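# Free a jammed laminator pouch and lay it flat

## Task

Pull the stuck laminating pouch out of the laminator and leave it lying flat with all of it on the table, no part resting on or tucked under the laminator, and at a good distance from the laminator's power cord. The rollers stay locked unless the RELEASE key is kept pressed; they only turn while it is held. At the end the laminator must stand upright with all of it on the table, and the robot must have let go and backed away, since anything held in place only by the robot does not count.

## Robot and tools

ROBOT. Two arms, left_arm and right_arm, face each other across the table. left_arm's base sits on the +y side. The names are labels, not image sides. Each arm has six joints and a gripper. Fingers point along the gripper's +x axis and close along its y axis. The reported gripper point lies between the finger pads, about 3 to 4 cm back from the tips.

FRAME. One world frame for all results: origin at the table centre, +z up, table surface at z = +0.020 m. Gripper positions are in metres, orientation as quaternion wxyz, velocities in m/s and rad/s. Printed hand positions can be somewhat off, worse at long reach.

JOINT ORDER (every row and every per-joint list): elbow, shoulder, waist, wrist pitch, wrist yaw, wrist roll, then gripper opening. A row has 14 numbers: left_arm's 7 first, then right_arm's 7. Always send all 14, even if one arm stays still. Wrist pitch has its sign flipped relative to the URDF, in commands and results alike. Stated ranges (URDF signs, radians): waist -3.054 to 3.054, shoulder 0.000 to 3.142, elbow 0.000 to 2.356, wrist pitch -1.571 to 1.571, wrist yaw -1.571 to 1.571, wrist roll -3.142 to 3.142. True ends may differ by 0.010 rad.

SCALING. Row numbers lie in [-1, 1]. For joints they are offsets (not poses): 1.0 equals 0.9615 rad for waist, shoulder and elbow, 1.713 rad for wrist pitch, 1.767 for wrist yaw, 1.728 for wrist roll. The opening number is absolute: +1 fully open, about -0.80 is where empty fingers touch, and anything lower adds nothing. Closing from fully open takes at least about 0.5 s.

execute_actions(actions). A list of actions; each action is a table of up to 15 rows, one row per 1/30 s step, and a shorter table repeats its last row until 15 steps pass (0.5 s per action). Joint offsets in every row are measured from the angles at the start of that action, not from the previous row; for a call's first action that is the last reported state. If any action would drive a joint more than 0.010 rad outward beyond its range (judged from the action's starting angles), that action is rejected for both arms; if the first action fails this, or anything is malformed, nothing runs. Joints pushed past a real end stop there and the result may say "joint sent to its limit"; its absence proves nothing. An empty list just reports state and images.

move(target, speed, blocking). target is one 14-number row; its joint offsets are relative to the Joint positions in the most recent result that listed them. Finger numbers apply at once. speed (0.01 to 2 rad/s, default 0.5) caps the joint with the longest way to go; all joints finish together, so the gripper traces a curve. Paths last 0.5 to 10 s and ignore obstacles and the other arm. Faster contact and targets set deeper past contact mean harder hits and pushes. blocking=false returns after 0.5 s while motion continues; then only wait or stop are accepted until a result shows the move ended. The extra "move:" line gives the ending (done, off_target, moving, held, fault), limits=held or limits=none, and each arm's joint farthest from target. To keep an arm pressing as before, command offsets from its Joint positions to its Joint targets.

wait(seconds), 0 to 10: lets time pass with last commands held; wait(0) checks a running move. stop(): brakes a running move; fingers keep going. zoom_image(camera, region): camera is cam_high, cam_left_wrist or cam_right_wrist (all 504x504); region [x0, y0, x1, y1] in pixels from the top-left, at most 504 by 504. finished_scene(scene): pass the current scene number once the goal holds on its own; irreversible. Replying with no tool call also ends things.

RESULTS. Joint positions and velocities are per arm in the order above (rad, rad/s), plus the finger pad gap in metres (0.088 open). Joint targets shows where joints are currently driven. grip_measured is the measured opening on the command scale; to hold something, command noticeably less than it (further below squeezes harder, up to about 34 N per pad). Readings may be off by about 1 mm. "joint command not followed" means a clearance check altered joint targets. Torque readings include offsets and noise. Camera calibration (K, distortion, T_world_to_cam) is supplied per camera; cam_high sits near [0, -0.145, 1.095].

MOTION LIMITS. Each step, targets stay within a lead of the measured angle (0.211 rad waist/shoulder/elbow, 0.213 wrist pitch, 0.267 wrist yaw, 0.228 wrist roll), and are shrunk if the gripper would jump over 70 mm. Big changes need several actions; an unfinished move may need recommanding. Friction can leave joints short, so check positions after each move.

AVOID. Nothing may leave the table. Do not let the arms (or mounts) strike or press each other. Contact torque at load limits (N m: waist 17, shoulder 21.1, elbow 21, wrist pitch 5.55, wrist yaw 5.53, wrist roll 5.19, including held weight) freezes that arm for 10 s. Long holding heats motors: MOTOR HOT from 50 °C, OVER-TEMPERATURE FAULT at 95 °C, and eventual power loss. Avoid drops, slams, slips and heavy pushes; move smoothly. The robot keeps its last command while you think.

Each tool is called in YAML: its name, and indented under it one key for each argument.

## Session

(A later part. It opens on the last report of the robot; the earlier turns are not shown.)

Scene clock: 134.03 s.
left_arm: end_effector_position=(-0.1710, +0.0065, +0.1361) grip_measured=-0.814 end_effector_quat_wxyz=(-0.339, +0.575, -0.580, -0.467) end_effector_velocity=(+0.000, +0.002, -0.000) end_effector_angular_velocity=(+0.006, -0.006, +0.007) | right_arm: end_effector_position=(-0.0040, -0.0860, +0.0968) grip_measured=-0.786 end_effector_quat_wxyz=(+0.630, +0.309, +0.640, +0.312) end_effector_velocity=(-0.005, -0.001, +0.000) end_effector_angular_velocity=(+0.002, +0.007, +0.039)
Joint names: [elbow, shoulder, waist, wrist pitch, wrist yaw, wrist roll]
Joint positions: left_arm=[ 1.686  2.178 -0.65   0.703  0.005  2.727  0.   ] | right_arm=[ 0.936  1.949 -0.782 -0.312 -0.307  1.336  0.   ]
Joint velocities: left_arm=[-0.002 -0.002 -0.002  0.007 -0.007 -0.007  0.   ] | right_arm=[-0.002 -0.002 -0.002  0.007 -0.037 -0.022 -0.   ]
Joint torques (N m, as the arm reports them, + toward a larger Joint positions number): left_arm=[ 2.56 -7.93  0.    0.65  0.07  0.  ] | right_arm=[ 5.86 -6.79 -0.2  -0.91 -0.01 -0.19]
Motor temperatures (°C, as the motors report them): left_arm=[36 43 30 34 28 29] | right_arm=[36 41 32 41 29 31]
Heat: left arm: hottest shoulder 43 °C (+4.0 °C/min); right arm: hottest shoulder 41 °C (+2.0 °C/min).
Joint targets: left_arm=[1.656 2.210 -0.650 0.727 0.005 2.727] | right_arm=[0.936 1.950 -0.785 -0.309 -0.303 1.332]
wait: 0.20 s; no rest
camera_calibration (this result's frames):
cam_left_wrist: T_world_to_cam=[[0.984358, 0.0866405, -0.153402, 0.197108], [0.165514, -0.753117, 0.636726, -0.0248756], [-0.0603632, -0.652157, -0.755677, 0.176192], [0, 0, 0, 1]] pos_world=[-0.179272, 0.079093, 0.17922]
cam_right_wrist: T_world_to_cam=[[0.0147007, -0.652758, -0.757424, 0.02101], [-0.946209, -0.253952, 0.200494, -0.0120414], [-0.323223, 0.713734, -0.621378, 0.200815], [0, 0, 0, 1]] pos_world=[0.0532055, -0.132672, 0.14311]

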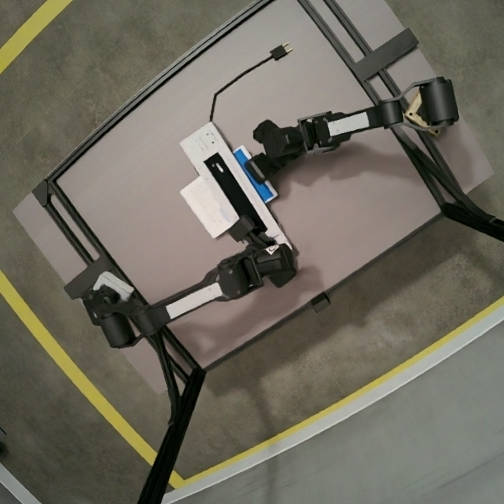

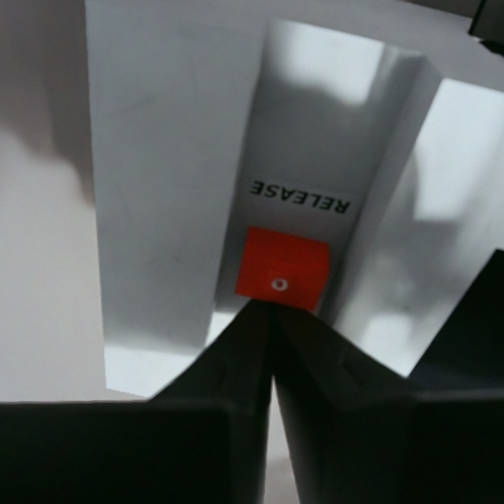

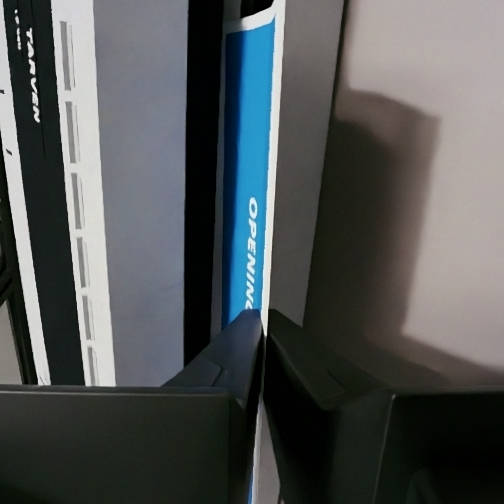

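execute_actions:
  actions:
    - [[-0.031,0.036,0,0.012,0,0,-0.85,0,0,0,0,0,0,-0.95],[-0.032,0.039,0,0.010,0,0,-0.85,0,0,0,0,0,0,-0.95],[-0.033,0.042,0,0.008,0,0,-0.85,0,0,0,0,0,0,-0.95],[-0.034,0.045,0,0.006,0,0,-0.85,0,0,0,0,0,0,-0.95],[-0.035,0.048,0,0.005,0,0,-0.85,-0.005,-0.003,-0.001,-0.001,0,0,-0.95],[-0.035,0.05,0,0.005,0,0,-0.85,-0.011,-0.007,-0.002,-0.002,-0.001,-0.001,-0.95],[-0.035,0.05,0,0.005,0,0,-0.85,-0.018,-0.012,-0.004,-0.003,-0.001,-0.002,-0.95],[-0.035,0.05,0,0.005,0,0,-0.85,-0.026,-0.017,-0.005,-0.004,-0.001,-0.002,-0.95],[-0.035,0.05,0,0.005,0,0,-0.85,-0.034,-0.022,-0.007,-0.006,-0.002,-0.003,-0.95],[-0.035,0.05,0,0.005,0,0,-0.85,-0.042,-0.027,-0.009,-0.007,-0.002,-0.004,-0.95],[-0.035,0.05,0,0.005,0,0,-0.85,-0.05,-0.033,-0.010,-0.008,-0.003,-0.005,-0.95],[-0.035,0.05,0,0.005,0,0,-0.85,-0.058,-0.038,-0.012,-0.009,-0.003,-0.005,-0.95],[-0.035,0.05,0,0.005,0,0,-0.85,-0.066,-0.043,-0.014,-0.011,-0.003,-0.006,-0.95],[-0.035,0.05,0,0.005,0,0,-0.85,-0.074,-0.048,-0.015,-0.012,-0.004,-0.007,-0.95],[-0.035,0.05,0,0.005,0,0,-0.85,-0.082,-0.054,-0.017,-0.013,-0.004,-0.007,-0.95]]

wait:
  seconds: 0.2

Scene clock: 151.13 s.
left_arm: end_effector_position=(-0.1707, +0.0055, +0.1346) grip_measured=-0.814 end_effector_quat_wxyz=(-0.338, +0.576, -0.580, -0.466) end_effector_velocity=(+0.006, -0.004, -0.006) end_effector_angular_velocity=(-0.007, -0.016, +0.022) | right_arm: end_effector_position=(-0.0062, -0.0894, +0.1029) grip_measured=-0.783 end_effector_quat_wxyz=(+0.628, +0.316, +0.635, +0.321) end_effector_velocity=(-0.010, -0.043, -0.007) end_effector_angular_velocity=(-0.012, -0.028, -0.011)
Joint names: [elbow, shoulder, waist, wrist pitch, wrist yaw, wrist roll]
Joint positions: left_arm=[ 1.685  2.182 -0.65   0.697  0.002  2.727  0.   ] | right_arm=[ 0.905  1.922 -0.781 -0.343 -0.309  1.339  0.001]
Joint velocities: left_arm=[-0.007  0.012  0.007 -0.022 -0.022 -0.007  0.   ] | right_arm=[-0.203 -0.115 -0.007 -0.081  0.022 -0.022  0.001]
Joint torques (N m, as the arm reports them, + toward a larger Joint positions number): left_arm=[ 2.05 -6.55 -0.12  0.13  0.21 -0.02] | right_arm=[ 2.35 -8.48 -1.62 -0.09 -0.27 -0.44]
Motor temperatures (°C, as the motors report them): left_arm=[35 41 30 34 28 29] | right_arm=[36 42 32 40 29 31]
Heat: left arm: hottest shoulder 41 °C (+2.0 °C/min); right arm: hottest shoulder 42 °C (+2.0 °C/min).
Joint targets: left_arm=[1.652 2.226 -0.650 0.711 0.005 2.727] | right_arm=[0.857 1.897 -0.799 -0.335 -0.313 1.324]
camera_calibration (this result's frames):
cam_left_wrist: T_world_to_cam=[[0.98452, 0.0875962, -0.151812, 0.196495], [0.165367, -0.751274, 0.638937, -0.0251456], [-0.0580843, -0.654151, -0.75413, 0.174605], [0, 0, 0, 1]] pos_world=[-0.179153, 0.0781144, 0.177572]
cam_right_wrist: T_world_to_cam=[[0.0198368, -0.633681, -0.77334, 0.0267575], [-0.947188, -0.259527, 0.188362, -0.0154591], [-0.320064, 0.728762, -0.605363, 0.206015], [0, 0, 0, 1]] pos_world=[0.0507647, -0.137192, 0.148319]

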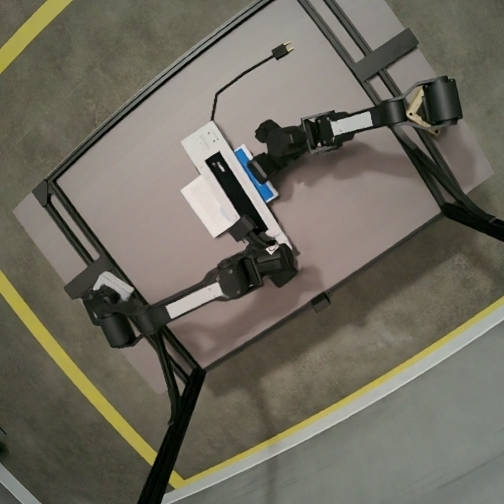

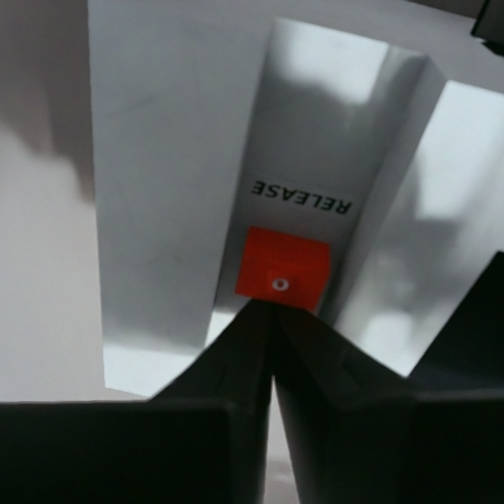

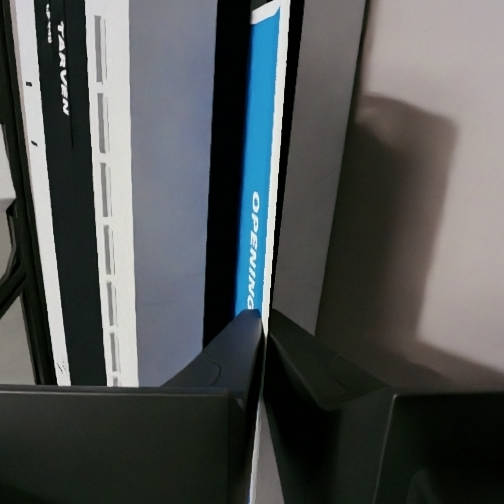

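Scene clock: 151.33 s.
left_arm: end_effector_position=(-0.1703, +0.0042, +0.1345) grip_measured=-0.814 end_effector_quat_wxyz=(-0.337, +0.577, -0.581, -0.465) end_effector_velocity=(+0.002, -0.001, -0.001) end_effector_angular_velocity=(-0.007, -0.016, +0.013) | right_arm: end_effector_position=(-0.0069, -0.0929, +0.1027) grip_measured=-0.780 end_effector_quat_wxyz=(+0.628, +0.316, +0.635, +0.320) end_effector_velocity=(-0.002, -0.004, -0.002) end_effector_angular_velocity=(-0.010, +0.003, +0.008)
Joint names: [elbow, shoulder, waist, wrist pitch, wrist yaw, wrist roll]
Joint positions: left_arm=[ 1.685  2.183 -0.648  0.691  0.002  2.727  0.   ] | right_arm=[ 0.889  1.912 -0.782 -0.347 -0.308  1.339  0.001]
Joint velocities: left_arm=[-0.002  0.002 -0.002 -0.007 -0.022 -0.007  0.   ] | right_arm=[-0.012 -0.007 -0.002  0.007 -0.007 -0.007 -0.   ]
Joint torques (N m, as the arm reports them, + toward a larger Joint positions number): left_arm=[ 2.08 -6.54 -0.18  0.37  0.2   0.01] | right_arm=[ 2.37 -8.16 -1.59 -0.12 -0.29 -0.49]
Motor temperatures (°C, as the motors report them): left_arm=[35 41 30 34 28 29] | right_arm=[36 42 32 40 29 31]
Heat: left arm: hottest shoulder 41 °C (+2.0 °C/min); right arm: hottest shoulder 42 °C (+2.0 °C/min).
Joint targets: left_arm=[1.652 2.226 -0.650 0.712 0.005 2.727] | right_arm=[0.857 1.897 -0.799 -0.335 -0.314 1.324]
wait: 0.20 s; no rest
camera_calibration (this result's frames):
cam_left_wrist: T_world_to_cam=[[0.984296, 0.0882541, -0.152881, 0.196203], [0.166808, -0.748389, 0.641942, -0.0262374], [-0.0577601, -0.657363, -0.751357, 0.17345], [0, 0, 0, 1]] pos_world=[-0.178727, 0.0770678, 0.177161]
cam_right_wrist: T_world_to_cam=[[0.0188782, -0.634325, -0.772836, 0.0243918], [-0.947551, -0.25801, 0.188623, -0.0169162], [-0.319048, 0.72874, -0.605926, 0.208288], [0, 0, 0, 1]] pos_world=[0.0499643, -0.14068, 0.148249]

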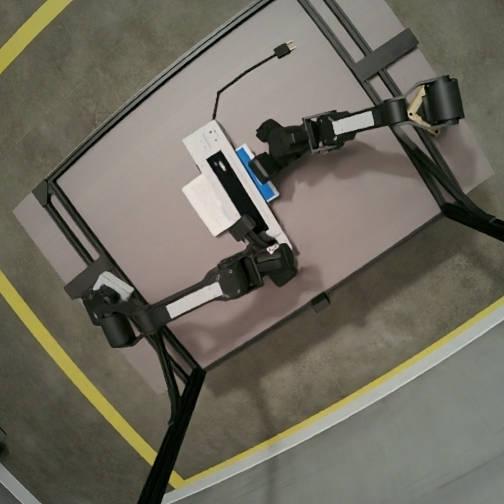

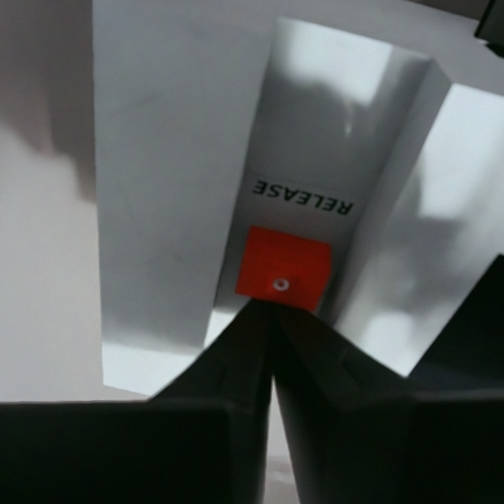

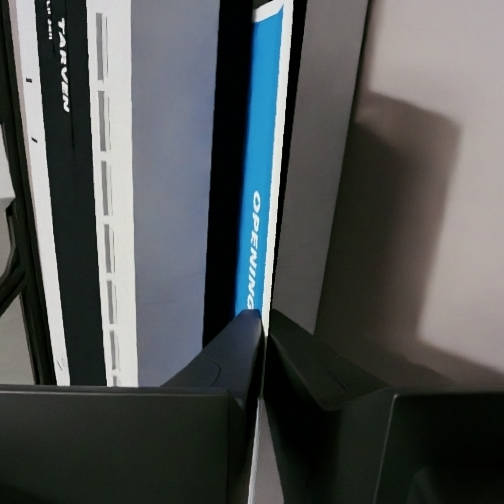

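zoom_image:
  camera: "cam_left_wrist"
  region: [190, 160, 390, 360]

Region (190, 160, 390, 360) of cam_left_wrist's 504x504 image, scaled by 2.520, with more detail than that image has.

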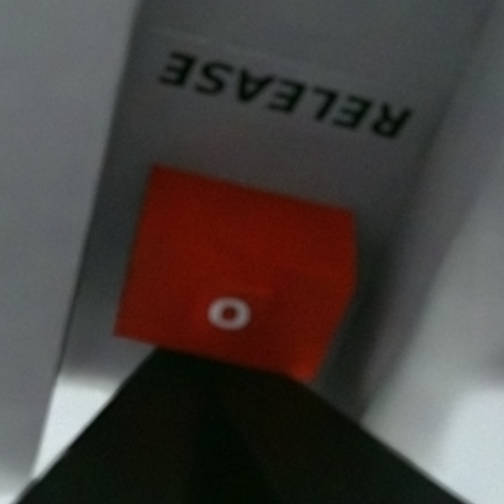

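execute_actions:
  actions:
    - [[-0.02,0.02,0,0.005,0,0,-0.85,-0.02,-0.01,-0.01,0,0,0,-0.95],[-0.01,0.0,0,0.0,0,0,-0.85,-0.01,-0.005,-0.005,0,0,0,-0.95],[0,-0.02,0,0,0,0,-0.85,0,0,0,0,0,0,-0.95],[0,-0.035,0,0,0,0,-0.85,0,0,0,0,0,0,-0.95],[0,-0.05,0,0,0,0,-0.85,0,0,0,0,0,0,-0.95],[0,-0.062,0,0,0,0,-0.85,0,0,0,0,0,0,-0.95],[0,-0.072,0,0.003,0,0,-0.85,0,0,0,0,0,0,-0.95],[0,-0.08,0,0.008,0,0,-0.85,0,0,0,0,0,0,-0.95],[0,-0.085,0,0.014,0,0,-0.85,0,0,0,0,0,0,-0.95],[0,-0.085,0,0.021,0,0,-0.85,0,0,0,0,0,0,-0.95],[0,-0.085,0,0.028,0,0,-0.85,0,0,0,0,0,0,-0.95],[0,-0.085,0,0.034,0,0,-0.85,0,0,0,0,0,0,-0.95],[0,-0.085,0,0.039,0,0,-0.85,0,0,0,0,0,0,-0.95],[0,-0.085,0,0.0426,0,0,-0.85,0,0,0,0,0,0,-0.95],[0,-0.085,0,0.0426,0,0,-0.85,0,0,0,0,0,0,-0.95]]

wait:
  seconds: 0.2

Scene clock: 161.10 s.
left_arm: end_effector_position=(-0.1675, +0.0132, +0.1602) grip_measured=-0.814 end_effector_quat_wxyz=(-0.334, +0.578, -0.582, -0.464) end_effector_velocity=(+0.010, +0.034, -0.013) end_effector_angular_velocity=(+0.159, -0.057, -0.006) | right_arm: end_effector_position=(-0.0084, -0.0922, +0.1036) grip_measured=-0.784 end_effector_quat_wxyz=(+0.625, +0.319, +0.637, +0.319) end_effector_velocity=(-0.001, -0.002, -0.001) end_effector_angular_velocity=(-0.005, +0.001, +0.008)
Joint names: [elbow, shoulder, waist, wrist pitch, wrist yaw, wrist roll]
Joint positions: left_arm=[ 1.685  2.118 -0.648  0.75   0.002  2.727  0.   ] | right_arm=[ 0.889  1.911 -0.78  -0.351 -0.311  1.35   0.001]
Joint velocities: left_arm=[-0.007 -0.007 -0.002  0.168 -0.007  0.007  0.   ] | right_arm=[-0.002 -0.002 -0.002  0.007 -0.007 -0.007  0.   ]
Joint torques (N m, as the arm reports them, + toward a larger Joint positions number): left_arm=[  6.03 -13.59  -0.1   -0.82   0.1   -0.01] | right_arm=[ 5.9  -6.62 -0.13 -0.95 -0.01 -0.38]
Motor temperatures (°C, as the motors report them): left_arm=[34 40 30 34 28 29] | right_arm=[35 44 32 38 29 31]
Heat: left arm: hottest shoulder 40 °C (+0.0 °C/min); right arm: hottest shoulder 44 °C (+3.0 °C/min).
Joint targets: left_arm=[1.685 2.101 -0.649 0.764 0.002 2.727] | right_arm=[0.890 1.912 -0.782 -0.347 -0.308 1.339]
camera_calibration (this result's frames):
cam_left_wrist: T_world_to_cam=[[0.98407, 0.0874791, -0.154767, 0.196952], [0.167807, -0.744529, 0.646155, -0.0370113], [-0.0587034, -0.661833, -0.747349, 0.198051], [0, 0, 0, 1]] pos_world=[-0.175977, 0.0862913, 0.202409]
cam_right_wrist: T_world_to_cam=[[0.010737, -0.631165, -0.775575, 0.0260529], [-0.946153, -0.257373, 0.196352, -0.0190173], [-0.323543, 0.731704, -0.599941, 0.207411], [0, 0, 0, 1]] pos_world=[0.0488333, -0.140214, 0.148374]

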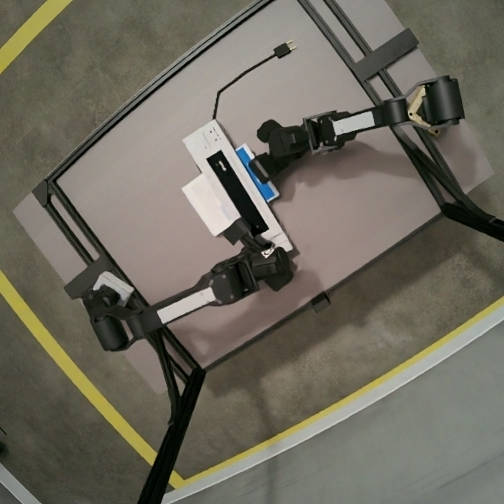

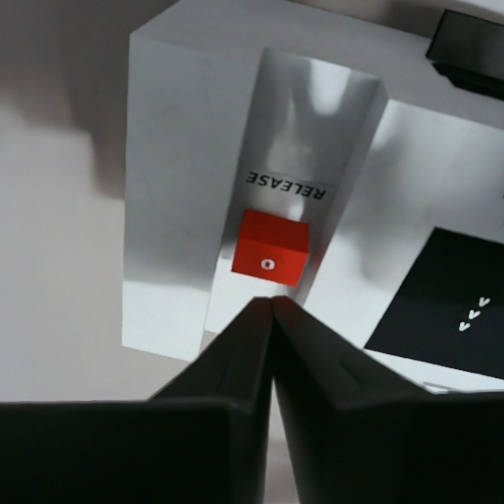

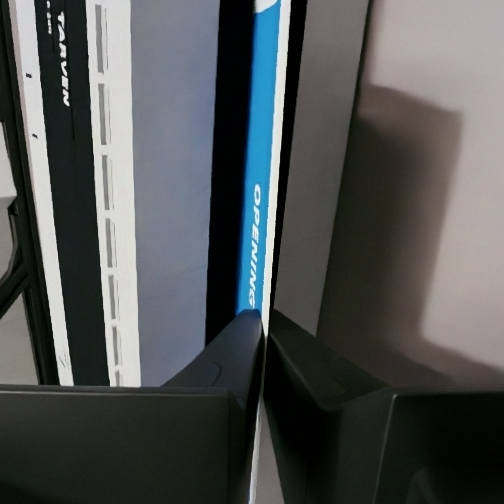

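Scene clock: 161.30 s.
left_arm: end_effector_position=(-0.1669, +0.0154, +0.1594) grip_measured=-0.814 end_effector_quat_wxyz=(-0.338, +0.577, -0.579, -0.466) end_effector_velocity=(-0.003, -0.001, +0.003) end_effector_angular_velocity=(-0.009, +0.013, +0.002) | right_arm: end_effector_position=(-0.0085, -0.0921, +0.1036) grip_measured=-0.784 end_effector_quat_wxyz=(+0.625, +0.319, +0.636, +0.319) end_effector_velocity=(-0.003, -0.001, -0.001) end_effector_angular_velocity=(-0.005, +0.025, -0.005)
Joint names: [elbow, shoulder, waist, wrist pitch, wrist yaw, wrist roll]
Joint positions: left_arm=[ 1.685  2.118 -0.648  0.761  0.002  2.727  0.   ] | right_arm=[ 0.889  1.911 -0.779 -0.351 -0.311  1.35   0.001]
Joint velocities: left_arm=[ 0.002 -0.002 -0.002 -0.007  0.007 -0.007  0.   ] | right_arm=[-0.002 -0.002  0.002  0.007 -0.007  0.022 -0.   ]
Joint torques (N m, as the arm reports them, + toward a larger Joint positions number): left_arm=[  6.15 -13.57  -0.06  -0.75   0.1    0.  ] | right_arm=[ 5.91 -6.61 -0.25 -0.96 -0.03 -0.37]
Motor temperatures (°C, as the motors report them): left_arm=[34 40 30 34 28 29] | right_arm=[35 44 32 38 29 31]
Heat: left arm: hottest shoulder 40 °C (+0.0 °C/min); right arm: hottest shoulder 44 °C (+3.0 °C/min).
Joint targets: left_arm=[1.685 2.101 -0.649 0.764 0.002 2.727] | right_arm=[0.890 1.912 -0.782 -0.347 -0.308 1.339]
wait: 0.20 s; no rest
camera_calibration (this result's frames):
cam_left_wrist: T_world_to_cam=[[0.984548, 0.0891002, -0.150754, 0.195415], [0.1658, -0.751347, 0.638739, -0.0340334], [-0.0563569, -0.653864, -0.75451, 0.200401], [0, 0, 0, 1]] pos_world=[-0.175459, 0.0880523, 0.202402]
cam_right_wrist: T_world_to_cam=[[0.0109605, -0.631231, -0.775518, 0.0260603], [-0.946175, -0.257434, 0.196166, -0.0190968], [-0.323471, 0.731625, -0.600076, 0.207347], [0, 0, 0, 1]] pos_world=[0.0487161, -0.140166, 0.14838]

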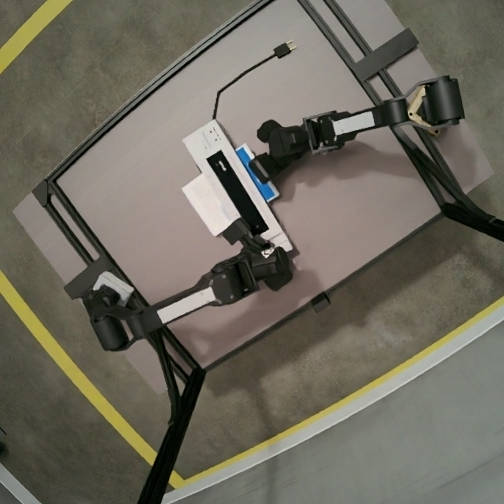

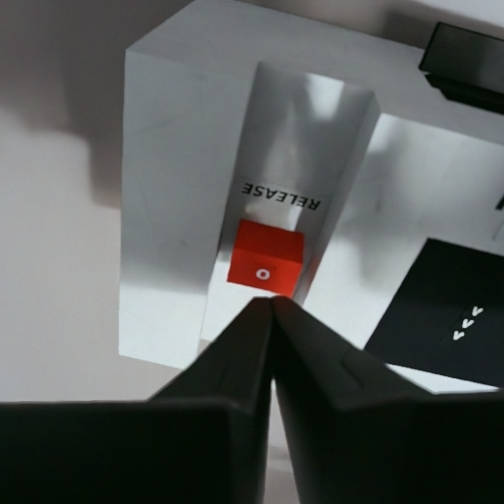

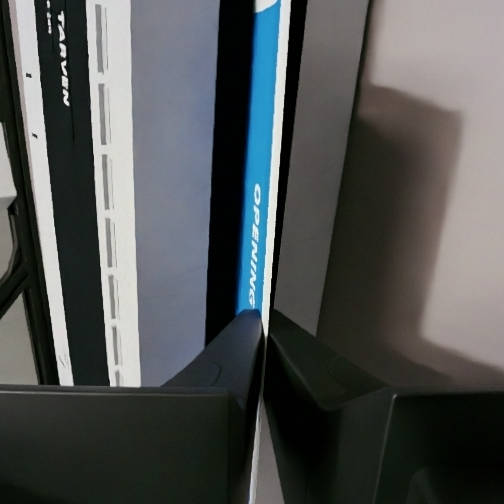

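execute_actions:
  actions:
    - [[0,0.008,-0.001,-0.003,0,0,-0.85,0,0,0,0,0,0,-0.95],[0,0.015,-0.003,-0.006,0,0,-0.85,0,0,0,0,0,0,-0.95],[0,0.021,-0.004,-0.009,0,0,-0.85,0,0,0,0,0,0,-0.95],[0,0.027,-0.006,-0.012,0,0,-0.85,0,0,0,0,0,0,-0.95],[0,0.033,-0.007,-0.015,0,0,-0.85,0,0,0,0,0,0,-0.95],[0,0.039,-0.007,-0.0165,0,0,-0.85,0,0,0,0,0,0,-0.95],[0,0.045,-0.007,-0.0165,0,0,-0.85,0,0,0,0,0,0,-0.95],[0,0.051,-0.007,-0.0165,0,0,-0.85,0,0,0,0,0,0,-0.95],[0,0.057,-0.007,-0.0165,0,0,-0.85,0,0,0,0,0,0,-0.95],[-0.004,0.063,-0.007,-0.0165,0,0,-0.85,0,0,0,0,0,0,-0.95],[-0.008,0.069,-0.007,-0.0165,0,0,-0.85,0,0,0,0,0,0,-0.95],[-0.012,0.075,-0.007,-0.0165,0,0,-0.85,0,0,0,0,0,0,-0.95],[-0.016,0.081,-0.007,-0.0165,0,0,-0.85,0,0,0,0,0,0,-0.95],[-0.02,0.087,-0.007,-0.0165,0,0,-0.85,0,0,0,0,0,0,-0.95],[-0.024,0.093,-0.007,-0.0165,0,0,-0.85,0,0,0,0,0,0,-0.95]]

wait:
  seconds: 0.25

Scene clock: 169.07 s.
left_arm: end_effector_position=(-0.1691, +0.0116, +0.1401) grip_measured=-0.814 end_effector_quat_wxyz=(-0.345, +0.575, -0.575, -0.469) end_effector_velocity=(+0.000, +0.002, -0.055) end_effector_angular_velocity=(+0.095, -0.033, +0.007) | right_arm: end_effector_position=(-0.0114, -0.0916, +0.1033) grip_measured=-0.786 end_effector_quat_wxyz=(+0.623, +0.319, +0.639, +0.319) end_effector_velocity=(-0.001, -0.001, -0.001) end_effector_angular_velocity=(-0.008, -0.008, +0.001)
Joint names: [elbow, shoulder, waist, wrist pitch, wrist yaw, wrist roll]
Joint positions: left_arm=[ 1.685  2.164 -0.651  0.732  0.001  2.727  0.   ] | right_arm=[ 0.889  1.911 -0.773 -0.349 -0.311  1.357  0.   ]
Joint velocities: left_arm=[-0.002  0.12  -0.002 -0.022 -0.007 -0.007  0.   ] | right_arm=[-0.002 -0.002  0.002  0.007  0.007 -0.007 -0.   ]
Joint torques (N m, as the arm reports them, + toward a larger Joint positions number): left_arm=[ 3.43 -7.61 -0.45 -0.79  0.1   0.  ] | right_arm=[ 5.83 -6.71 -0.7  -1.4  -0.11 -0.25]
Motor temperatures (°C, as the motors report them): left_arm=[35 42 30 34 28 29] | right_arm=[36 44 32 38 29 31]
Heat: left arm: hottest shoulder 42 °C (+0.0 °C/min); right arm: hottest shoulder 44 °C (+3.0 °C/min).
Joint targets: left_arm=[1.662 2.208 -0.655 0.733 0.002 2.727] | right_arm=[0.889 1.911 -0.779 -0.351 -0.311 1.350]
camera_calibration (this result's frames):
cam_left_wrist: T_world_to_cam=[[0.985508, 0.0893935, -0.144163, 0.19427], [0.160874, -0.762055, 0.627209, -0.0232812], [-0.0537915, -0.641312, -0.765392, 0.185046], [0, 0, 0, 1]] pos_world=[-0.177755, 0.0835641, 0.184241]
cam_right_wrist: T_world_to_cam=[[0.00766984, -0.632678, -0.774377, 0.0259035], [-0.944311, -0.25934, 0.202532, -0.0224815], [-0.328964, 0.7297, -0.599434, 0.205506], [0, 0, 0, 1]] pos_world=[0.0461759, -0.139399, 0.147799]

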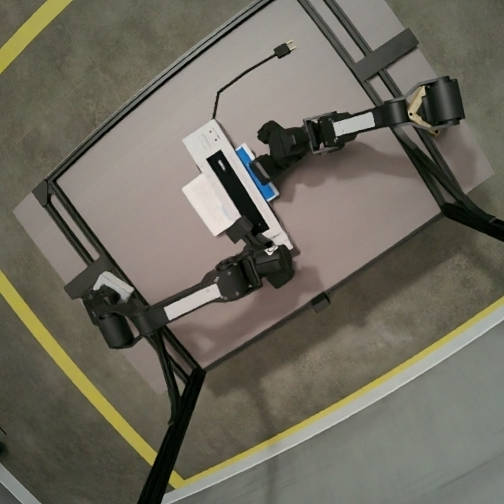

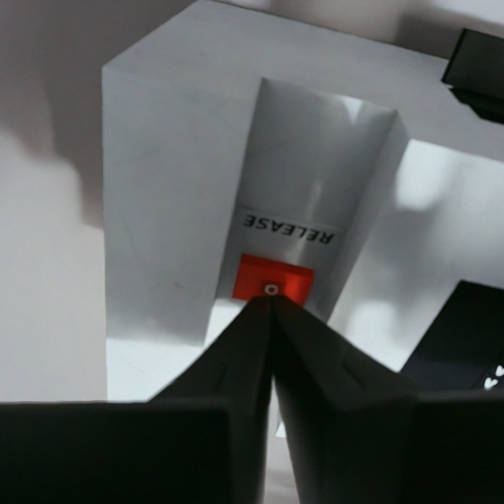

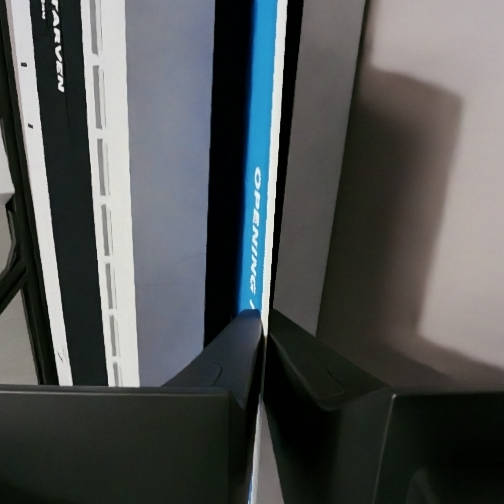

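Scene clock: 169.33 s.
left_arm: end_effector_position=(-0.1691, +0.0116, +0.1370) grip_measured=-0.814 end_effector_quat_wxyz=(-0.347, +0.574, -0.574, -0.470) end_effector_velocity=(+0.004, +0.004, -0.001) end_effector_angular_velocity=(+0.020, -0.010, +0.012) | right_arm: end_effector_position=(-0.0117, -0.0915, +0.1033) grip_measured=-0.786 end_effector_quat_wxyz=(+0.623, +0.319, +0.639, +0.319) end_effector_velocity=(+0.000, +0.000, +0.002) end_effector_angular_velocity=(+0.009, -0.004, +0.008)
Joint names: [elbow, shoulder, waist, wrist pitch, wrist yaw, wrist roll]
Joint positions: left_arm=[ 1.685  2.171 -0.651  0.73   0.001  2.727  0.   ] | right_arm=[ 0.889  1.911 -0.772 -0.349 -0.31   1.357  0.   ]
Joint velocities: left_arm=[-0.002 -0.002  0.002  0.022 -0.007 -0.007  0.   ] | right_arm=[-0.002 -0.002 -0.002 -0.007 -0.007 -0.007 -0.   ]
Joint torques (N m, as the arm reports them, + toward a larger Joint positions number): left_arm=[ 3.26 -7.28 -0.53 -0.7   0.1   0.  ] | right_arm=[ 5.84 -6.71 -0.63 -1.4  -0.1  -0.26]
Motor temperatures (°C, as the motors report them): left_arm=[35 42 30 34 28 29] | right_arm=[36 44 32 38 29 31]
Heat: left arm: hottest shoulder 42 °C (-1.0 °C/min); right arm: hottest shoulder 44 °C (+3.0 °C/min).
Joint targets: left_arm=[1.662 2.207 -0.655 0.733 0.002 2.727] | right_arm=[0.889 1.911 -0.779 -0.351 -0.311 1.350]
wait: 0.27 s; at rest by 0.23 s
camera_calibration (this result's frames):
cam_left_wrist: T_world_to_cam=[[0.98571, 0.0900746, -0.142345, 0.193629], [0.159991, -0.765029, 0.623806, -0.0210469], [-0.0527088, -0.637666, -0.768508, 0.183213], [0, 0, 0, 1]] pos_world=[-0.177838, 0.0832863, 0.181492]
cam_right_wrist: T_world_to_cam=[[0.00813577, -0.63274, -0.774322, 0.0259441], [-0.944236, -0.259762, 0.202344, -0.0227392], [-0.32917, 0.729496, -0.599569, 0.205339], [0, 0, 0, 1]] pos_world=[0.0459094, -0.139285, 0.147805]

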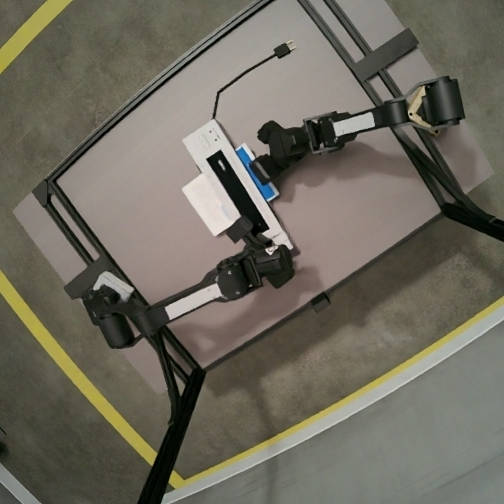

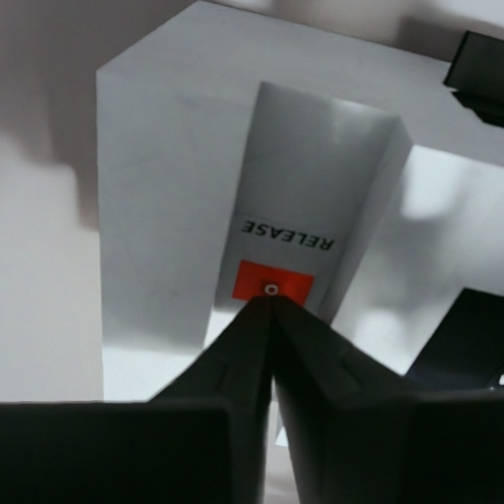

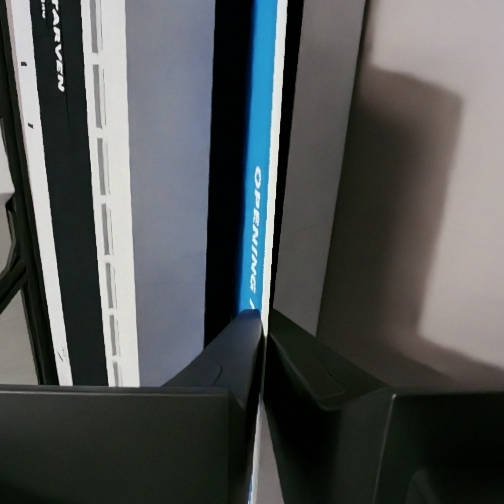

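execute_actions:
  actions: []

Scene clock: 175.80 s.
left_arm: end_effector_position=(-0.1691, +0.0116, +0.1370) grip_measured=-0.814 end_effector_quat_wxyz=(-0.347, +0.574, -0.574, -0.470) end_effector_velocity=(+0.003, +0.003, -0.002) end_effector_angular_velocity=(+0.007, -0.021, +0.012) | right_arm: end_effector_position=(-0.0130, -0.0911, +0.1034) grip_measured=-0.786 end_effector_quat_wxyz=(+0.622, +0.318, +0.640, +0.320) end_effector_velocity=(-0.004, +0.001, -0.000) end_effector_angular_velocity=(+0.007, +0.006, +0.024)
Joint names: [elbow, shoulder, waist, wrist pitch, wrist yaw, wrist roll]
Joint positions: left_arm=[ 1.685  2.171 -0.651  0.73   0.001  2.727  0.   ] | right_arm=[ 0.889  1.911 -0.77  -0.349 -0.312  1.358  0.   ]
Joint velocities: left_arm=[-0.007 -0.002 -0.002  0.007 -0.022 -0.007  0.   ] | right_arm=[-0.002  0.002  0.002 -0.007 -0.022 -0.007 -0.   ]
Joint torques (N m, as the arm reports them, + toward a larger Joint positions number): left_arm=[ 3.26 -7.28 -0.46 -0.68  0.12  0.  ] | right_arm=[ 5.81 -6.7  -0.9  -1.37 -0.06 -0.28]
Motor temperatures (°C, as the motors report them): left_arm=[34 41 30 34 28 29] | right_arm=[36 44 32 39 29 31]
Heat: left arm: hottest shoulder 41 °C (-3.0 °C/min); right arm: hottest shoulder 44 °C (+3.0 °C/min).
Joint targets: left_arm=[1.662 2.207 -0.655 0.733 0.002 2.727] | right_arm=[0.889 1.911 -0.780 -0.351 -0.311 1.350]
camera_calibration (this result's frames):
cam_left_wrist: T_world_to_cam=[[0.98571, 0.0900746, -0.142345, 0.193629], [0.159991, -0.765029, 0.623806, -0.0210469], [-0.0527088, -0.637666, -0.768508, 0.183213], [0, 0, 0, 1]] pos_world=[-0.177838, 0.0832863, 0.181492]
cam_right_wrist: T_world_to_cam=[[0.00900965, -0.632121, -0.774817, 0.0263851], [-0.943043, -0.263057, 0.203645, -0.0242879], [-0.332549, 0.728851, -0.598487, 0.204524], [0, 0, 0, 1]] pos_world=[0.0448721, -0.138778, 0.147795]

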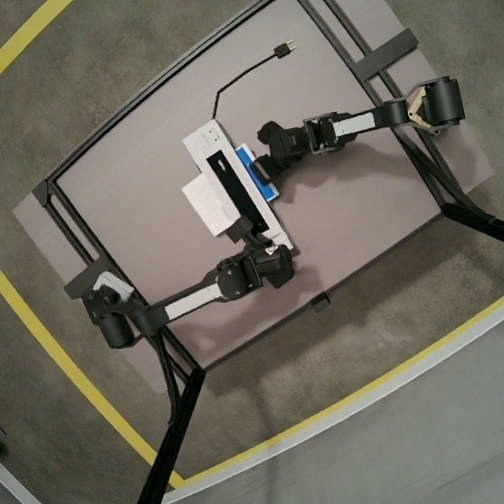

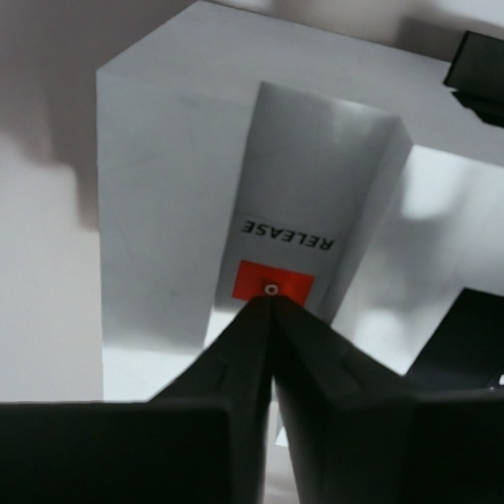

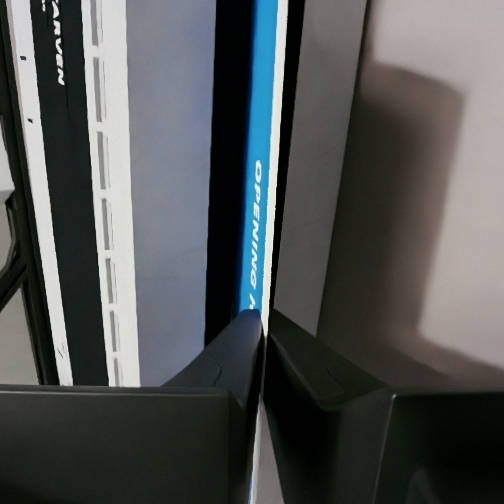

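execute_actions:
  actions:
    - [[-0.026,0.042,-0.004,0.002,0,0,-0.85,-0.008,-0.005,-0.008,-0.001,0,-0.004,-0.95],[-0.027,0.044,-0.004,0.002,0,0,-0.85,-0.016,-0.010,-0.010,-0.002,-0.001,-0.005,-0.95],[-0.028,0.045,-0.004,0.002,0,0,-0.85,-0.024,-0.015,-0.012,-0.002,-0.001,-0.006,-0.95],[-0.028,0.045,-0.004,0.002,0,0,-0.85,-0.032,-0.020,-0.014,-0.003,-0.002,-0.007,-0.95],[-0.028,0.045,-0.004,0.002,0,0,-0.85,-0.040,-0.025,-0.016,-0.004,-0.002,-0.008,-0.95],[-0.028,0.045,-0.004,0.002,0,0,-0.85,-0.048,-0.029,-0.018,-0.004,-0.002,-0.009,-0.95],[-0.028,0.045,-0.004,0.002,0,0,-0.85,-0.056,-0.034,-0.020,-0.005,-0.003,-0.010,-0.95],[-0.028,0.045,-0.004,0.002,0,0,-0.85,-0.064,-0.039,-0.022,-0.006,-0.003,-0.011,-0.95],[-0.028,0.045,-0.004,0.002,0,0,-0.85,-0.072,-0.044,-0.024,-0.006,-0.004,-0.013,-0.95],[-0.028,0.045,-0.004,0.002,0,0,-0.85,-0.080,-0.049,-0.027,-0.007,-0.004,-0.015,-0.95],[-0.028,0.045,-0.004,0.002,0,0,-0.85,-0.087,-0.054,-0.029,-0.008,-0.004,-0.016,-0.95],[-0.028,0.045,-0.004,0.002,0,0,-0.85,-0.094,-0.058,-0.031,-0.008,-0.005,-0.017,-0.95]]

Scene clock: 180.73 s.
left_arm: end_effector_position=(-0.1691, +0.0117, +0.1361) grip_measured=-0.814 end_effector_quat_wxyz=(-0.348, +0.574, -0.573, -0.470) end_effector_velocity=(+0.004, +0.004, +0.001) end_effector_angular_velocity=(+0.015, -0.009, +0.012) | right_arm: end_effector_position=(-0.0161, -0.1095, +0.1003) grip_measured=-0.785 end_effector_quat_wxyz=(+0.622, +0.314, +0.642, +0.318) end_effector_velocity=(-0.003, -0.036, -0.015) end_effector_angular_velocity=(-0.064, +0.024, -0.017)
Joint names: [elbow, shoulder, waist, wrist pitch, wrist yaw, wrist roll]
Joint positions: left_arm=[ 1.685  2.173 -0.651  0.73   0.001  2.727  0.   ] | right_arm=[ 0.814  1.865 -0.782 -0.366 -0.324  1.345  0.001]
Joint velocities: left_arm=[-0.002 -0.007  0.002  0.022 -0.007 -0.007  0.   ] | right_arm=[-0.115 -0.066 -0.027  0.022 -0.007 -0.007 -0.   ]
Joint torques (N m, as the arm reports them, + toward a larger Joint positions number): left_arm=[ 2.88 -6.62 -0.34 -0.63  0.09  0.  ] | right_arm=[ 4.84 -6.89 -1.42 -0.89  0.03 -0.48]
Motor temperatures (°C, as the motors report them): left_arm=[34 41 30 34 28 29] | right_arm=[36 45 32 39 29 31]
Heat: left arm: hottest shoulder 41 °C (-4.1 °C/min); right arm: hottest shoulder 45 °C (+4.1 °C/min).
Joint targets: left_arm=[1.658 2.215 -0.655 0.734 0.001 2.727] | right_arm=[0.799 1.855 -0.799 -0.363 -0.321 1.329]
camera_calibration (this result's frames):
cam_left_wrist: T_world_to_cam=[[0.985824, 0.0904497, -0.141316, 0.193268], [0.15954, -0.766084, 0.622626, -0.0202748], [-0.0519432, -0.636345, -0.769654, 0.182789], [0, 0, 0, 1]] pos_world=[-0.177799, 0.0833034, 0.180619]
cam_right_wrist: T_world_to_cam=[[0.0115873, -0.638808, -0.769279, 0.0111046], [-0.941579, -0.265939, 0.206653, -0.0320294], [-0.336593, 0.721942, -0.60457, 0.21482], [0, 0, 0, 1]] pos_world=[0.0420201, -0.156512, 0.145035]

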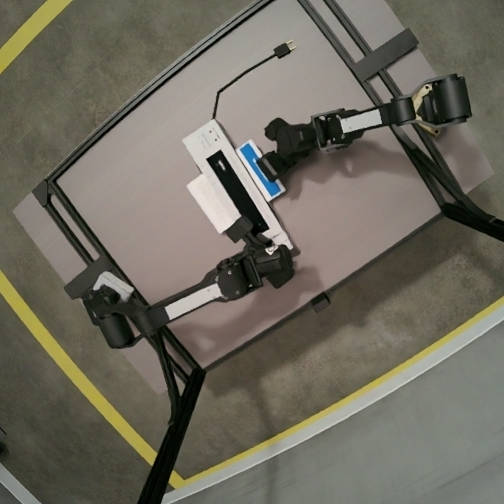

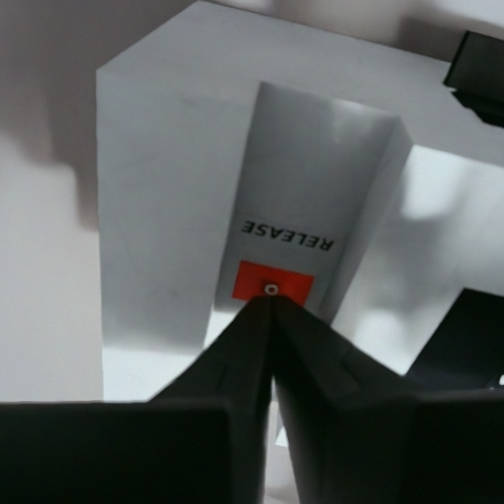

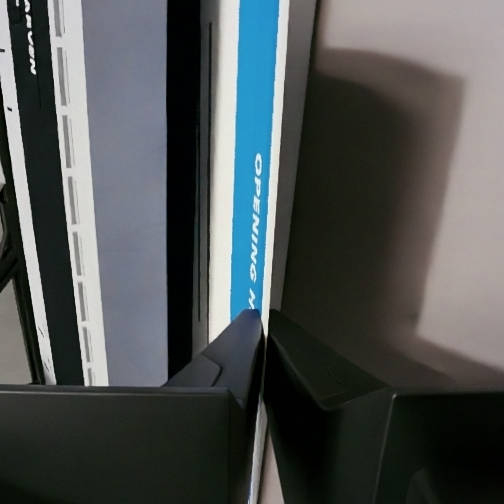

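execute_actions:
  actions:
    - [[-0.028,0.043,-0.004,0.002,0,0,-0.85,-0.026,-0.016,-0.019,0.0,0.001,-0.010,-0.95],[-0.028,0.043,-0.004,0.002,0,0,-0.85,-0.035,-0.021,-0.020,-0.003,0.0,-0.010,-0.95],[-0.028,0.043,-0.004,0.002,0,0,-0.85,-0.045,-0.027,-0.021,-0.005,-0.001,-0.011,-0.95],[-0.028,0.043,-0.004,0.002,0,0,-0.85,-0.054,-0.032,-0.022,-0.007,-0.002,-0.011,-0.95],[-0.028,0.043,-0.004,0.002,0,0,-0.85,-0.064,-0.038,-0.023,-0.010,-0.003,-0.012,-0.95],[-0.028,0.043,-0.004,0.002,0,0,-0.85,-0.074,-0.044,-0.024,-0.012,-0.004,-0.012,-0.95],[-0.028,0.043,-0.004,0.002,0,0,-0.85,-0.083,-0.049,-0.025,-0.014,-0.005,-0.013,-0.95],[-0.028,0.043,-0.004,0.002,0,0,-0.85,-0.093,-0.055,-0.027,-0.017,-0.007,-0.013,-0.95],[-0.028,0.043,-0.004,0.002,0,0,-0.85,-0.102,-0.060,-0.028,-0.019,-0.008,-0.014,-0.95],[-0.028,0.043,-0.004,0.002,0,0,-0.85,-0.112,-0.066,-0.029,-0.021,-0.009,-0.014,-0.95],[-0.028,0.043,-0.004,0.002,0,0,-0.85,-0.122,-0.072,-0.030,-0.024,-0.010,-0.015,-0.95],[-0.028,0.043,-0.004,0.002,0,0,-0.85,-0.131,-0.077,-0.031,-0.026,-0.011,-0.015,-0.95],[-0.028,0.043,-0.004,0.002,0,0,-0.85,-0.141,-0.083,-0.032,-0.028,-0.012,-0.016,-0.95],[-0.028,0.043,-0.004,0.002,0,0,-0.85,-0.150,-0.088,-0.033,-0.031,-0.013,-0.016,-0.95],[-0.028,0.043,-0.004,0.002,0,0,-0.85,-0.160,-0.094,-0.034,-0.033,-0.014,-0.017,-0.95]]
    - [[-0.027,0.042,-0.004,0.002,0,0,-0.85,-0.035,-0.022,-0.012,-0.002,-0.001,-0.006,-0.95],[-0.027,0.042,-0.004,0.002,0,0,-0.85,-0.042,-0.027,-0.014,-0.002,-0.002,-0.006,-0.95],[-0.027,0.042,-0.004,0.002,0,0,-0.85,-0.048,-0.032,-0.016,-0.003,-0.002,-0.007,-0.95],[-0.027,0.042,-0.004,0.002,0,0,-0.85,-0.055,-0.037,-0.018,-0.003,-0.003,-0.008,-0.95],[-0.027,0.042,-0.004,0.002,0,0,-0.85,-0.061,-0.042,-0.020,-0.004,-0.004,-0.009,-0.95],[-0.027,0.042,-0.004,0.002,0,0,-0.85,-0.068,-0.047,-0.022,-0.004,-0.005,-0.009,-0.95],[-0.027,0.042,-0.004,0.002,0,0,-0.85,-0.075,-0.052,-0.024,-0.005,-0.006,-0.010,-0.95],[-0.027,0.042,-0.004,0.002,0,0,-0.85,-0.081,-0.057,-0.025,-0.005,-0.006,-0.011,-0.95],[-0.027,0.042,-0.004,0.002,0,0,-0.85,-0.088,-0.062,-0.027,-0.006,-0.007,-0.012,-0.95],[-0.027,0.042,-0.004,0.002,0,0,-0.85,-0.094,-0.067,-0.029,-0.006,-0.008,-0.012,-0.95],[-0.027,0.042,-0.004,0.002,0,0,-0.85,-0.101,-0.072,-0.031,-0.007,-0.009,-0.013,-0.95],[-0.027,0.042,-0.004,0.002,0,0,-0.85,-0.108,-0.077,-0.033,-0.007,-0.010,-0.014,-0.95],[-0.027,0.042,-0.004,0.002,0,0,-0.85,-0.114,-0.082,-0.035,-0.008,-0.010,-0.015,-0.95],[-0.027,0.042,-0.004,0.002,0,0,-0.85,-0.121,-0.087,-0.037,-0.008,-0.011,-0.015,-0.95],[-0.027,0.042,-0.004,0.002,0,0,-0.85,-0.127,-0.092,-0.039,-0.009,-0.012,-0.016,-0.95]]
    - [[-0.027,0.042,-0.004,0.002,0,0,-0.85,-0.028,-0.021,-0.012,-0.001,-0.001,-0.006,-0.95],[-0.027,0.042,-0.004,0.002,0,0,-0.85,-0.035,-0.027,-0.014,-0.001,-0.002,-0.007,-0.95],[-0.027,0.042,-0.004,0.002,0,0,-0.85,-0.041,-0.032,-0.016,-0.002,-0.003,-0.008,-0.95],[-0.027,0.042,-0.004,0.002,0,0,-0.85,-0.048,-0.038,-0.019,-0.002,-0.004,-0.008,-0.95],[-0.027,0.042,-0.004,0.002,0,0,-0.85,-0.055,-0.043,-0.021,-0.002,-0.004,-0.009,-0.95],[-0.027,0.042,-0.004,0.002,0,0,-0.85,-0.061,-0.049,-0.023,-0.003,-0.005,-0.010,-0.95],[-0.027,0.042,-0.004,0.002,0,0,-0.85,-0.068,-0.054,-0.025,-0.003,-0.006,-0.011,-0.95],[-0.027,0.042,-0.004,0.002,0,0,-0.85,-0.074,-0.060,-0.027,-0.004,-0.007,-0.012,-0.95],[-0.027,0.042,-0.004,0.002,0,0,-0.85,-0.081,-0.065,-0.029,-0.004,-0.008,-0.013,-0.95],[-0.027,0.042,-0.004,0.002,0,0,-0.85,-0.088,-0.071,-0.031,-0.004,-0.009,-0.014,-0.95],[-0.027,0.042,-0.004,0.002,0,0,-0.85,-0.094,-0.076,-0.034,-0.005,-0.010,-0.015,-0.95],[-0.027,0.042,-0.004,0.002,0,0,-0.85,-0.101,-0.082,-0.036,-0.005,-0.010,-0.015,-0.95],[-0.027,0.042,-0.004,0.002,0,0,-0.85,-0.107,-0.087,-0.038,-0.006,-0.011,-0.016,-0.95],[-0.027,0.042,-0.004,0.002,0,0,-0.85,-0.114,-0.093,-0.040,-0.006,-0.012,-0.017,-0.95],[-0.027,0.042,-0.004,0.002,0,0,-0.85,-0.121,-0.098,-0.042,-0.007,-0.013,-0.018,-0.95]]

Scene clock: 197.97 s.
left_arm: end_effector_position=(-0.1692, +0.0116, +0.1361) grip_measured=-0.814 end_effector_quat_wxyz=(-0.348, +0.574, -0.573, -0.470) end_effector_velocity=(+0.002, -0.000, -0.001) end_effector_angular_velocity=(-0.004, -0.003, +0.012) | right_arm: end_effector_position=(-0.0234, -0.1879, +0.0935) grip_measured=-0.786 end_effector_quat_wxyz=(+0.620, +0.315, +0.645, +0.316) end_effector_velocity=(-0.005, -0.054, -0.012) end_effector_angular_velocity=(-0.025, +0.032, -0.009)
Joint names: [elbow, shoulder, waist, wrist pitch, wrist yaw, wrist roll]
Joint positions: left_arm=[ 1.685  2.173 -0.651  0.729  0.     2.727  0.   ] | right_arm=[ 0.506  1.653 -0.872 -0.437 -0.397  1.289  0.   ]
Joint velocities: left_arm=[-0.007 -0.002  0.002 -0.007 -0.007 -0.007  0.   ] | right_arm=[-0.188 -0.129 -0.081 -0.007 -0.066 -0.037 -0.001]
Joint torques (N m, as the arm reports them, + toward a larger Joint positions number): left_arm=[ 2.91 -6.73 -0.4  -0.64  0.1  -0.02] | right_arm=[ 4.11 -5.52 -0.14 -1.13  0.06 -0.22]
Motor temperatures (°C, as the motors report them): left_arm=[34 39 30 33 28 29] | right_arm=[36 45 32 39 29 31]
Heat: left arm: hottest shoulder 39 °C (-4.0 °C/min); right arm: hottest shoulder 45 °C (+4.0 °C/min).
Joint targets: left_arm=[1.659 2.213 -0.655 0.733 0.001 2.727] | right_arm=[0.480 1.633 -0.879 -0.438 -0.395 1.279]
camera_calibration (this result's frames):
cam_left_wrist: T_world_to_cam=[[0.98588, 0.0901376, -0.141127, 0.193407], [0.159203, -0.765832, 0.623021, -0.0204123], [-0.0519217, -0.636692, -0.769368, 0.182748], [0, 0, 0, 1]] pos_world=[-0.177937, 0.0832884, 0.180612]
cam_right_wrist: T_world_to_cam=[[0.00501826, -0.639919, -0.768426, -0.0444975], [-0.940034, -0.265092, 0.214621, -0.058887], [-0.341043, 0.72127, -0.602876, 0.264498], [0, 0, 0, 1]] pos_world=[0.0350729, -0.23486, 0.137905]

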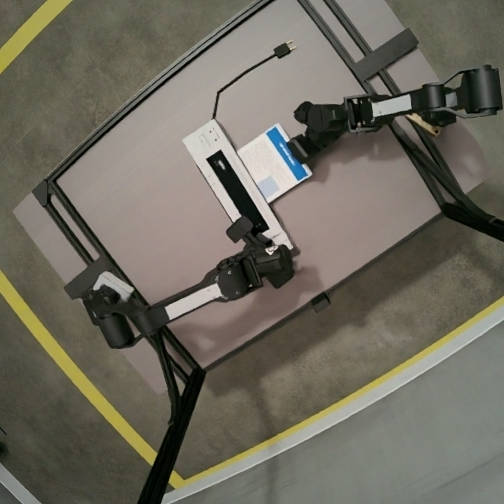

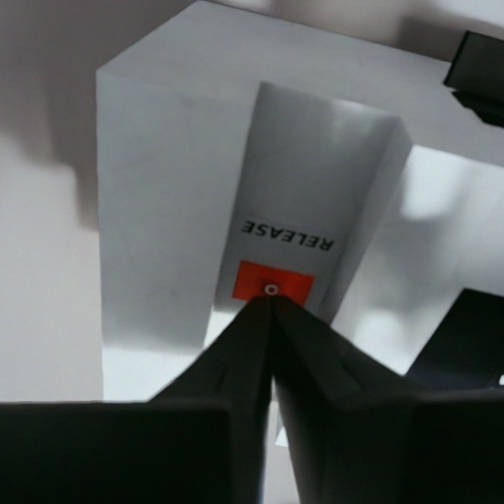

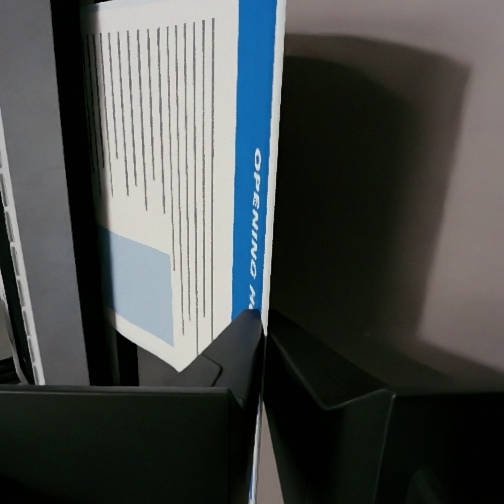

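zoom_image:
  camera: "cam_high"
  region: [180, 0, 480, 300]

Region (180, 0, 480, 300) of cam_high's 504x504 image, scaled by 1.680, with more detail than that image has.

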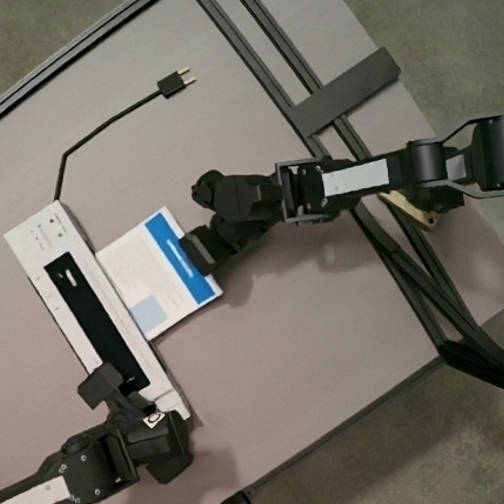

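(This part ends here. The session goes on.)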